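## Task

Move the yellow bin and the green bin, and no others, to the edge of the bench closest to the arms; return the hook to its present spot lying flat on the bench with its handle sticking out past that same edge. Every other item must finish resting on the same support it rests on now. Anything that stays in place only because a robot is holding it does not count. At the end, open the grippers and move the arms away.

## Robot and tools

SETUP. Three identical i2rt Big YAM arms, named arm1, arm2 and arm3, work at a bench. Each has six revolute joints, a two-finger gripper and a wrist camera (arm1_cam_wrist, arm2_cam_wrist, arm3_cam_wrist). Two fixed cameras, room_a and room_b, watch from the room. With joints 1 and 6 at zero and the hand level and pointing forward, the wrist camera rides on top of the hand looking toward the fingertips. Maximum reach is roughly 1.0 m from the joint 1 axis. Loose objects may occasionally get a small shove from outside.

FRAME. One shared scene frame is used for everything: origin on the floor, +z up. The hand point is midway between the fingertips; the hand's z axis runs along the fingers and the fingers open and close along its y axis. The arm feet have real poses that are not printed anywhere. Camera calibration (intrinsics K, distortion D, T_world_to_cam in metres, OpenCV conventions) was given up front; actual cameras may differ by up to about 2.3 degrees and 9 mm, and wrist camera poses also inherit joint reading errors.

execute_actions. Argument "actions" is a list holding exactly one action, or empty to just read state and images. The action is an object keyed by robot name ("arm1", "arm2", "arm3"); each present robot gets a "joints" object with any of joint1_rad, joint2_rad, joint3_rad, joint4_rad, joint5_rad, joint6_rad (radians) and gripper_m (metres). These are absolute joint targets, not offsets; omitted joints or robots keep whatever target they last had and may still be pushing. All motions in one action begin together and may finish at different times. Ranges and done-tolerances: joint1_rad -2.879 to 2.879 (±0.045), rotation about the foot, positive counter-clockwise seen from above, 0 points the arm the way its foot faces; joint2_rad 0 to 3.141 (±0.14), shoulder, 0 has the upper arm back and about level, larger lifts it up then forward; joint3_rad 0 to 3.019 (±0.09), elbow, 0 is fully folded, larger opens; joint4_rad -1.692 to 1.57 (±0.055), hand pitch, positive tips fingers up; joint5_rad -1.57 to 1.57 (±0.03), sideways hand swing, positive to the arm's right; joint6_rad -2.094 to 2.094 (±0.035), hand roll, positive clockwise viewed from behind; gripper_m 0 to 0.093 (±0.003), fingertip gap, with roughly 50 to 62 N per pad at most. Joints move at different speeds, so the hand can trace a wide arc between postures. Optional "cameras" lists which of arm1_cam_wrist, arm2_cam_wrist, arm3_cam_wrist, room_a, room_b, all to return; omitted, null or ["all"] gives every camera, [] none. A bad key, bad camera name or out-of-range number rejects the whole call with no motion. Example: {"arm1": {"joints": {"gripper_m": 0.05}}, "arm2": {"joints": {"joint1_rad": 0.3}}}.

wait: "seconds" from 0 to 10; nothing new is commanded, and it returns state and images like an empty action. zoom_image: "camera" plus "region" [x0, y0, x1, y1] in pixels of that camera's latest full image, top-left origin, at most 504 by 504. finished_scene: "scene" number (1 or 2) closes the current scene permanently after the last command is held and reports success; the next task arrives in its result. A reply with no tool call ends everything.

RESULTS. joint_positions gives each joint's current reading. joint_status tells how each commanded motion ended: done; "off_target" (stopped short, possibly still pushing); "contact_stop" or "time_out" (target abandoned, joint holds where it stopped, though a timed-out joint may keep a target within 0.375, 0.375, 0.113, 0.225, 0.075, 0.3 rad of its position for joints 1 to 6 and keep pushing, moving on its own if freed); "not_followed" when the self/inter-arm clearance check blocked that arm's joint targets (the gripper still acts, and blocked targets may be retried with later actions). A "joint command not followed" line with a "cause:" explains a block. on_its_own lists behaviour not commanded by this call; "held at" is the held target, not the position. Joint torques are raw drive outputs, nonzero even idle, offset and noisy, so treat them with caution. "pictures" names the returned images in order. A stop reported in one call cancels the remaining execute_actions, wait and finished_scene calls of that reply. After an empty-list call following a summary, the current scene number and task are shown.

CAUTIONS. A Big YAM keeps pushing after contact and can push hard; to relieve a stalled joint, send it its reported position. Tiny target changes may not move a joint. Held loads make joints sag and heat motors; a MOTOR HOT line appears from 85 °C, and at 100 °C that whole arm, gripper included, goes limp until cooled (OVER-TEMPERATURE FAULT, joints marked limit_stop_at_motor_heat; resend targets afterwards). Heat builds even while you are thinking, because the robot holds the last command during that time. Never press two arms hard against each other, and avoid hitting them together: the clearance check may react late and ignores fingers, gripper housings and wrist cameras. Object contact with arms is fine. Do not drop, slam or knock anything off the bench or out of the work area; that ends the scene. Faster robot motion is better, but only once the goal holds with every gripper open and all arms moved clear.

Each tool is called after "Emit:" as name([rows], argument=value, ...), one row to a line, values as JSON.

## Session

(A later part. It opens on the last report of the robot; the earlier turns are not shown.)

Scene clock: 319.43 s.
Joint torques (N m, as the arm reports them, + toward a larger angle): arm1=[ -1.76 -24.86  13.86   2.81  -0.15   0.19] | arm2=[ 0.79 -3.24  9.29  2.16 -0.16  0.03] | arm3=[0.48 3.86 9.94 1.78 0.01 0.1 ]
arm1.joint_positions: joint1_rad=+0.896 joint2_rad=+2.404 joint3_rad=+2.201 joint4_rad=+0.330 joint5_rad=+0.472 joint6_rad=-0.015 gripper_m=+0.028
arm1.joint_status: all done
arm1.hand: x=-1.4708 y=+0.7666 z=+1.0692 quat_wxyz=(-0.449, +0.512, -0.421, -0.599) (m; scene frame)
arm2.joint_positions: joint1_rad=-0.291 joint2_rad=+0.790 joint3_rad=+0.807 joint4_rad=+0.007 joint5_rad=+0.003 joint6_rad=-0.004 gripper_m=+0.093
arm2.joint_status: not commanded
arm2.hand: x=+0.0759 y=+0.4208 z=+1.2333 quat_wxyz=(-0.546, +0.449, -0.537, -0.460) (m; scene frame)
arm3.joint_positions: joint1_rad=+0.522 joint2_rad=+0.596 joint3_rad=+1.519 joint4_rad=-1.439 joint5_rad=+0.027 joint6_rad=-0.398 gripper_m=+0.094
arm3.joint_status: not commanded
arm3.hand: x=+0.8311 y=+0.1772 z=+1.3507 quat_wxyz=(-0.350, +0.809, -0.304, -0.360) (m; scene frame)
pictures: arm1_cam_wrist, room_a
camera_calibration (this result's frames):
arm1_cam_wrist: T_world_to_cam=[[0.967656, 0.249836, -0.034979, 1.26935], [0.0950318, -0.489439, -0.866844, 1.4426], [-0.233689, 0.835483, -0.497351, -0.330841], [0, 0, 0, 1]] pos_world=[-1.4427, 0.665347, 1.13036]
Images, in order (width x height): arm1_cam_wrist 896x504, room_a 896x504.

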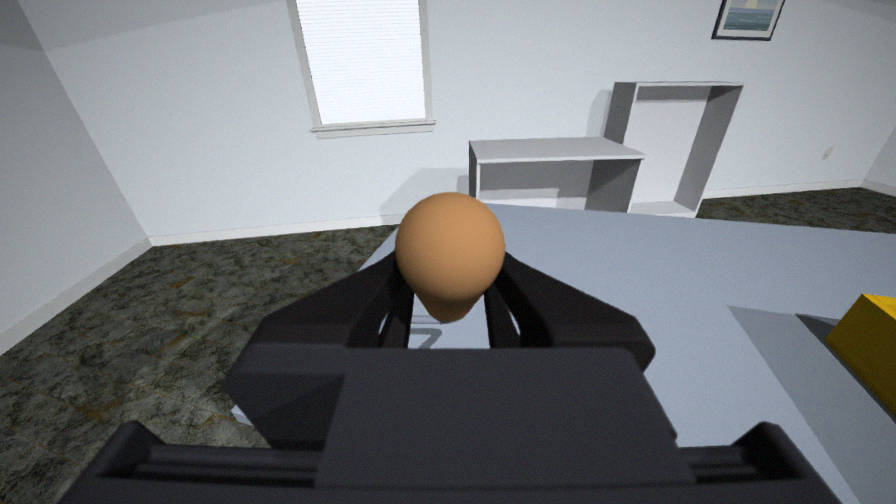

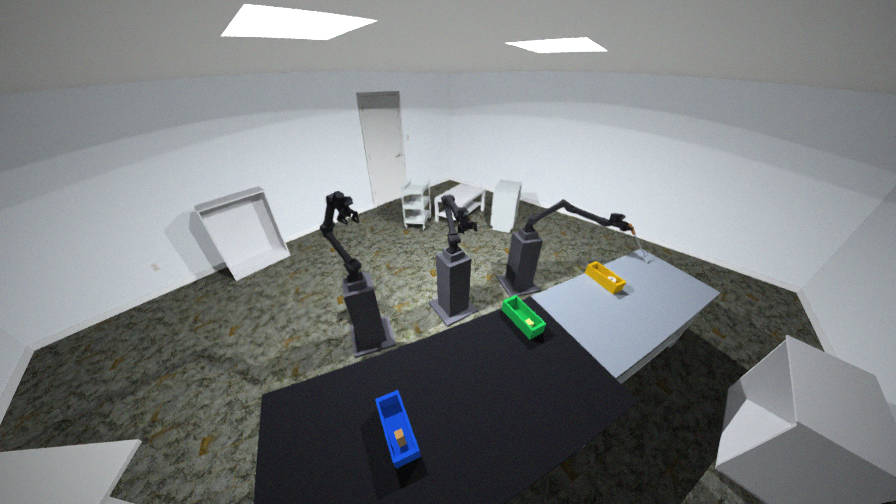

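Steep sag, tip over bench. Lower in small steps.

Emit:
execute_actions([
  {"arm1":{"joints":{"joint2_rad":2.46,"joint4_rad":0.4}}},
], cameras=[])

Emit:
execute_actions([
  {"arm1":{"joints":{"joint2_rad":2.56,"joint4_rad":0.45}}},
], cameras=[])

Emit:
execute_actions([
  {"arm1":{"joints":{"joint2_rad":2.66,"joint4_rad":0.51}}},
], cameras=[])

Emit:
execute_actions([
  {"arm1":{"joints":{"joint1_rad":0.885,"joint2_rad":2.755,"joint3_rad":2.25,"joint4_rad":0.58}}},
], cameras=["arm1_cam_wrist","room_a"])

Scene clock: 326.40 s.
Joint torques (N m, as the arm reports them, + toward a larger angle): arm1=[ -1.74 -23.41  13.63   3.38  -0.13   0.1 ] | arm2=[ 0.8  -3.14  9.32  2.12 -0.16  0.04] | arm3=[0.45 3.83 9.95 1.8  0.01 0.1 ]
arm1.joint_positions: joint1_rad=+0.896 joint2_rad=+2.490 joint3_rad=+2.201 joint4_rad=+0.370 joint5_rad=+0.472 joint6_rad=-0.008 gripper_m=+0.028
arm1.joint_status: all done
arm1.hand: x=-1.4769 y=+0.7744 z=+0.9991 quat_wxyz=(-0.444, +0.527, -0.426, -0.586) (m; scene frame)
arm2.joint_positions: joint1_rad=-0.291 joint2_rad=+0.790 joint3_rad=+0.807 joint4_rad=+0.007 joint5_rad=+0.003 joint6_rad=-0.004 gripper_m=+0.093
arm2.joint_status: not commanded
arm2.hand: x=+0.0759 y=+0.4208 z=+1.2333 quat_wxyz=(-0.546, +0.449, -0.537, -0.460) (m; scene frame)
arm3.joint_positions: joint1_rad=+0.522 joint2_rad=+0.596 joint3_rad=+1.519 joint4_rad=-1.439 joint5_rad=+0.027 joint6_rad=-0.398 gripper_m=+0.094
arm3.joint_status: not commanded
arm3.hand: x=+0.8311 y=+0.1772 z=+1.3507 quat_wxyz=(-0.350, +0.809, -0.304, -0.360) (m; scene frame)
pictures: none
No camera images: the call's "cameras" was empty. Leave "cameras" out to get every camera's image.

Scene clock: 327.27 s.
Joint torques (N m, as the arm reports them, + toward a larger angle): arm1=[ -1.73 -20.7   13.48   2.35  -0.1    0.02] | arm2=[ 0.81 -3.22  9.33  2.09 -0.15  0.04] | arm3=[0.46 3.86 9.95 1.81 0.01 0.1 ]
arm1.joint_positions: joint1_rad=+0.896 joint2_rad=+2.548 joint3_rad=+2.201 joint4_rad=+0.441 joint5_rad=+0.470 joint6_rad=-0.002 gripper_m=+0.028
arm1.joint_status: all done
arm1.hand: x=-1.4786 y=+0.7767 z=+0.9605 quat_wxyz=(-0.443, +0.522, -0.427, -0.591) (m; scene frame)
arm2.joint_positions: joint1_rad=-0.291 joint2_rad=+0.790 joint3_rad=+0.807 joint4_rad=+0.007 joint5_rad=+0.003 joint6_rad=-0.004 gripper_m=+0.093
arm2.joint_status: not commanded
arm2.hand: x=+0.0759 y=+0.4208 z=+1.2333 quat_wxyz=(-0.546, +0.449, -0.537, -0.460) (m; scene frame)
arm3.joint_positions: joint1_rad=+0.522 joint2_rad=+0.596 joint3_rad=+1.519 joint4_rad=-1.439 joint5_rad=+0.027 joint6_rad=-0.398 gripper_m=+0.094
arm3.joint_status: not commanded
arm3.hand: x=+0.8311 y=+0.1772 z=+1.3507 quat_wxyz=(-0.350, +0.809, -0.304, -0.360) (m; scene frame)
pictures: none
No camera images: the call's "cameras" was empty. Leave "cameras" out to get every camera's image.

Scene clock: 328.33 s.
Joint torques (N m, as the arm reports them, + toward a larger angle): arm1=[ -1.58 -23.43  12.1    2.43  -0.02   0.03] | arm2=[ 0.68 -3.28  9.34  2.14 -0.16  0.05] | arm3=[0.52 3.73 9.95 1.8  0.01 0.09]
arm1.joint_positions: joint1_rad=+0.896 joint2_rad=+2.684 joint3_rad=+2.211 joint4_rad=+0.500 joint5_rad=+0.469 joint6_rad=-0.002 gripper_m=+0.028
arm1.joint_status: all done
arm1.hand: x=-1.4789 y=+0.7772 z=+0.8525 quat_wxyz=(-0.439, +0.545, -0.431, -0.569) (m; scene frame)
arm2.joint_positions: joint1_rad=-0.291 joint2_rad=+0.790 joint3_rad=+0.807 joint4_rad=+0.007 joint5_rad=+0.003 joint6_rad=-0.004 gripper_m=+0.093
arm2.joint_status: not commanded
arm2.hand: x=+0.0759 y=+0.4208 z=+1.2333 quat_wxyz=(-0.546, +0.449, -0.537, -0.460) (m; scene frame)
arm3.joint_positions: joint1_rad=+0.522 joint2_rad=+0.596 joint3_rad=+1.519 joint4_rad=-1.439 joint5_rad=+0.027 joint6_rad=-0.398 gripper_m=+0.094
arm3.joint_status: not commanded
arm3.hand: x=+0.8311 y=+0.1772 z=+1.3507 quat_wxyz=(-0.350, +0.809, -0.304, -0.360) (m; scene frame)
pictures: none
No camera images: the call's "cameras" was empty. Leave "cameras" out to get every camera's image.

Scene clock: 329.30 s.
Joint torques (N m, as the arm reports them, + toward a larger angle): arm1=[ -2.19 -21.52  12.6    2.34   0.1    0.04] | arm2=[ 0.9  -3.17  9.35  2.1  -0.15  0.05] | arm3=[0.54 3.81 9.97 1.79 0.01 0.1 ]
arm1.joint_positions: joint1_rad=+0.895 joint2_rad=+2.756 joint3_rad=+2.213 joint4_rad=+0.573 joint5_rad=+0.466 joint6_rad=-0.002 gripper_m=+0.028
arm1.joint_status: all done
arm1.hand: x=-1.4751 y=+0.7728 z=+0.8024 quat_wxyz=(-0.438, +0.546, -0.430, -0.570) (m; scene frame)
arm2.joint_positions: joint1_rad=-0.291 joint2_rad=+0.790 joint3_rad=+0.807 joint4_rad=+0.007 joint5_rad=+0.003 joint6_rad=-0.004 gripper_m=+0.093
arm2.joint_status: not commanded
arm2.hand: x=+0.0759 y=+0.4208 z=+1.2333 quat_wxyz=(-0.546, +0.449, -0.537, -0.460) (m; scene frame)
arm3.joint_positions: joint1_rad=+0.522 joint2_rad=+0.596 joint3_rad=+1.519 joint4_rad=-1.439 joint5_rad=+0.027 joint6_rad=-0.398 gripper_m=+0.094
arm3.joint_status: not commanded
arm3.hand: x=+0.8311 y=+0.1772 z=+1.3507 quat_wxyz=(-0.350, +0.809, -0.304, -0.360) (m; scene frame)
pictures: arm1_cam_wrist, room_a
camera_calibration (this result's frames):
arm1_cam_wrist: T_world_to_cam=[[0.967137, 0.254221, -0.00425163, 1.23386], [0.141785, -0.553123, -0.820946, 1.29613], [-0.211054, 0.793364, -0.57099, -0.34474], [0, 0, 0, 1]] pos_world=[-1.44985, 0.67675, 0.872457]
Images, in order (width x height): arm1_cam_wrist 896x504, room_a 896x504.

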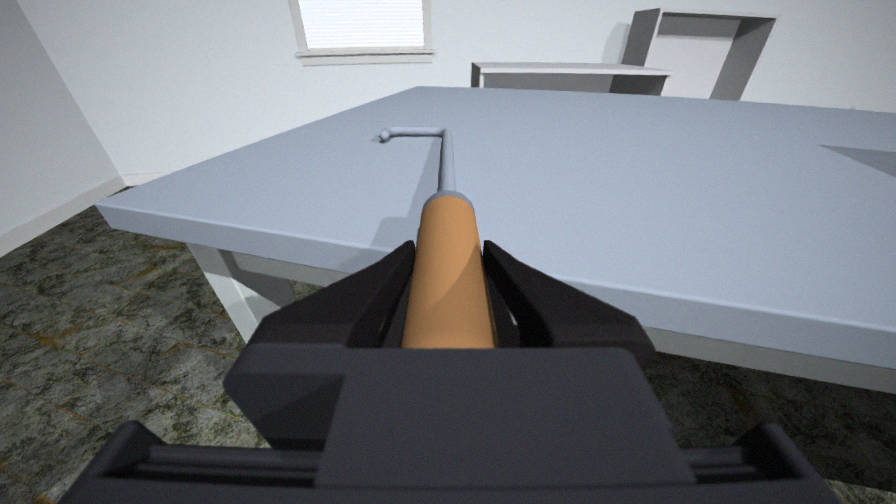

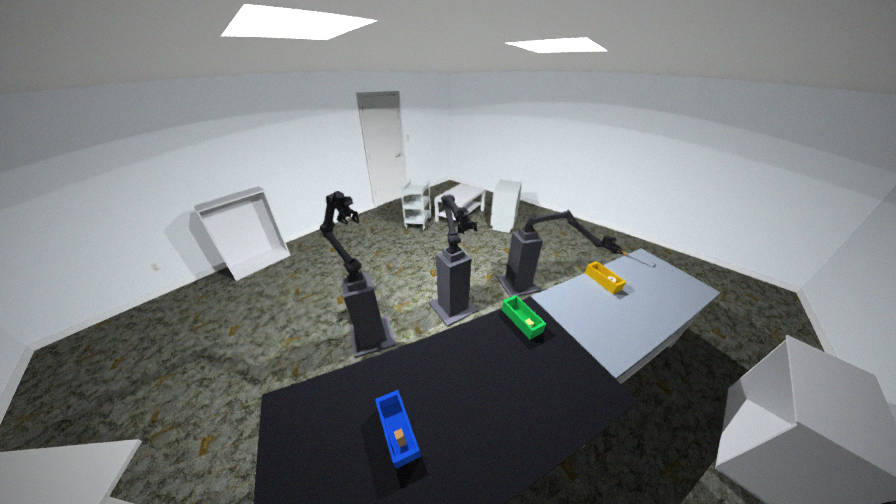

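Emit:
execute_actions([
  {"arm1":{"joints":{"gripper_m":0.093}}},
], cameras=[])

Emit:
execute_actions([
  {"arm1":{"joints":{"joint1_rad":0.96,"joint2_rad":2.42,"joint3_rad":1.6,"joint4_rad":0.88,"joint5_rad":0.536}}},
], cameras=[])

Emit:
execute_actions([
  {"arm1":{"joints":{"joint1_rad":0.4,"joint2_rad":1.0,"joint3_rad":1.0,"joint4_rad":-0.5,"joint5_rad":0}}},
], cameras=["arm1_cam_wrist","room_a"])

Scene clock: 335.70 s.
Joint torques (N m, as the arm reports them, + toward a larger angle): arm1=[ -2.12 -21.84  12.58   2.32   0.08   0.03] | arm2=[ 0.98 -3.29  9.32  2.15 -0.15  0.03] | arm3=[0.57 3.8  9.96 1.78 0.01 0.1 ]
arm1.joint_positions: joint1_rad=+0.895 joint2_rad=+2.756 joint3_rad=+2.213 joint4_rad=+0.573 joint5_rad=+0.466 joint6_rad=-0.002 gripper_m=+0.093
arm1.joint_status: all done
arm1.hand: x=-1.4745 y=+0.7733 z=+0.8024 quat_wxyz=(-0.439, +0.545, -0.431, -0.570) (m; scene frame)
arm2.joint_positions: joint1_rad=-0.291 joint2_rad=+0.790 joint3_rad=+0.807 joint4_rad=+0.007 joint5_rad=+0.003 joint6_rad=-0.004 gripper_m=+0.093
arm2.joint_status: not commanded
arm2.hand: x=+0.0759 y=+0.4208 z=+1.2333 quat_wxyz=(-0.546, +0.449, -0.537, -0.460) (m; scene frame)
arm3.joint_positions: joint1_rad=+0.522 joint2_rad=+0.596 joint3_rad=+1.519 joint4_rad=-1.439 joint5_rad=+0.027 joint6_rad=-0.398 gripper_m=+0.094
arm3.joint_status: not commanded
arm3.hand: x=+0.8311 y=+0.1772 z=+1.3507 quat_wxyz=(-0.350, +0.809, -0.304, -0.360) (m; scene frame)
pictures: none
No camera images: the call's "cameras" was empty. Leave "cameras" out to get every camera's image.

Scene clock: 337.30 s.
Joint torques (N m, as the arm reports them, + toward a larger angle): arm1=[ -1.63 -19.29   8.79   2.42   0.04   0.04] | arm2=[ 0.8  -3.19  9.33  2.18 -0.16  0.04] | arm3=[0.45 3.78 9.95 1.8  0.01 0.1 ]
arm1.joint_positions: joint1_rad=+0.967 joint2_rad=+2.436 joint3_rad=+1.585 joint4_rad=+0.870 joint5_rad=+0.534 joint6_rad=-0.002 gripper_m=+0.093
arm1.joint_status: all done
arm1.hand: x=-1.4330 y=+0.6494 z=+0.8233 quat_wxyz=(-0.436, +0.550, -0.430, -0.567) (m; scene frame)
arm2.joint_positions: joint1_rad=-0.291 joint2_rad=+0.790 joint3_rad=+0.807 joint4_rad=+0.007 joint5_rad=+0.003 joint6_rad=-0.004 gripper_m=+0.093
arm2.joint_status: not commanded
arm2.hand: x=+0.0759 y=+0.4208 z=+1.2333 quat_wxyz=(-0.546, +0.449, -0.537, -0.460) (m; scene frame)
arm3.joint_positions: joint1_rad=+0.522 joint2_rad=+0.596 joint3_rad=+1.519 joint4_rad=-1.439 joint5_rad=+0.027 joint6_rad=-0.398 gripper_m=+0.094
arm3.joint_status: not commanded
arm3.hand: x=+0.8311 y=+0.1772 z=+1.3507 quat_wxyz=(-0.350, +0.809, -0.304, -0.360) (m; scene frame)
pictures: none
No camera images: the call's "cameras" was empty. Leave "cameras" out to get every camera's image.

Scene clock: 339.17 s.
Joint torques (N m, as the arm reports them, + toward a larger angle): arm1=[-1.48 -3.74 11.02  1.39 -0.1   0.03] | arm2=[ 0.73 -3.15  9.29  2.15 -0.16  0.05] | arm3=[0.48 3.71 9.94 1.8  0.01 0.1 ]
arm1.joint_positions: joint1_rad=+0.401 joint2_rad=+0.995 joint3_rad=+0.996 joint4_rad=-0.485 joint5_rad=+0.002 joint6_rad=-0.002 gripper_m=+0.093
arm1.joint_status: all done
arm1.hand: x=-1.0106 y=+0.4600 z=+1.1502 quat_wxyz=(-0.326, +0.666, -0.534, -0.406) (m; scene frame)
arm2.joint_positions: joint1_rad=-0.291 joint2_rad=+0.790 joint3_rad=+0.807 joint4_rad=+0.007 joint5_rad=+0.003 joint6_rad=-0.004 gripper_m=+0.093
arm2.joint_status: not commanded
arm2.hand: x=+0.0759 y=+0.4208 z=+1.2333 quat_wxyz=(-0.546, +0.449, -0.537, -0.460) (m; scene frame)
arm3.joint_positions: joint1_rad=+0.522 joint2_rad=+0.596 joint3_rad=+1.519 joint4_rad=-1.439 joint5_rad=+0.027 joint6_rad=-0.398 gripper_m=+0.094
arm3.joint_status: not commanded
arm3.hand: x=+0.8311 y=+0.1772 z=+1.3507 quat_wxyz=(-0.350, +0.809, -0.304, -0.360) (m; scene frame)
pictures: arm1_cam_wrist, room_a
camera_calibration (this result's frames):
arm1_cam_wrist: T_world_to_cam=[[0.973586, 0.228288, 0.00382904, 0.874804], [0.206935, -0.875189, -0.43729, 1.11553], [-0.0964769, 0.426532, -0.899313, 0.862265], [0, 0, 0, 1]] pos_world=[-0.999351, 0.408809, 1.25991]
Images, in order (width x height): arm1_cam_wrist 896x504, room_a 896x504.

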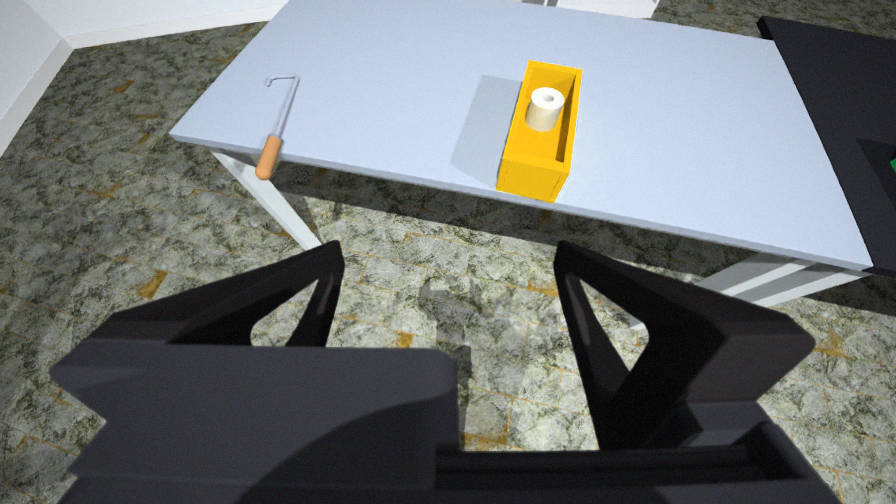

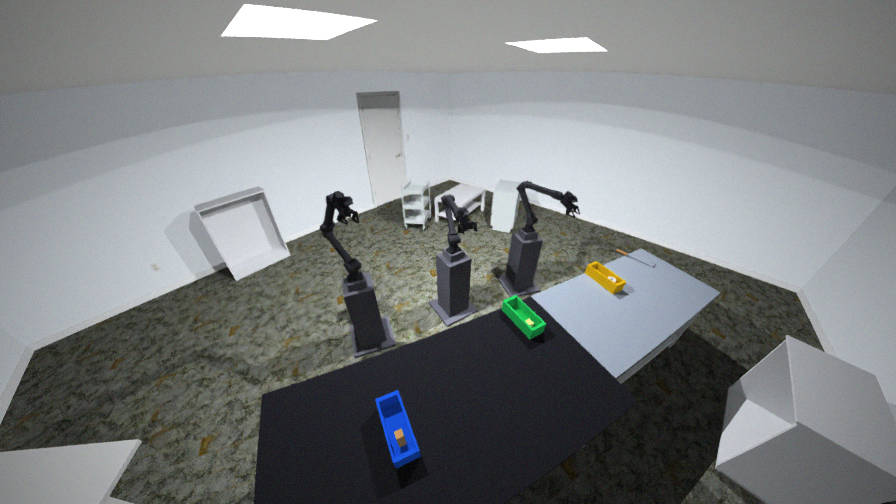

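Emit:
finished_scene(scene=2)

The scene is finished: the task was done.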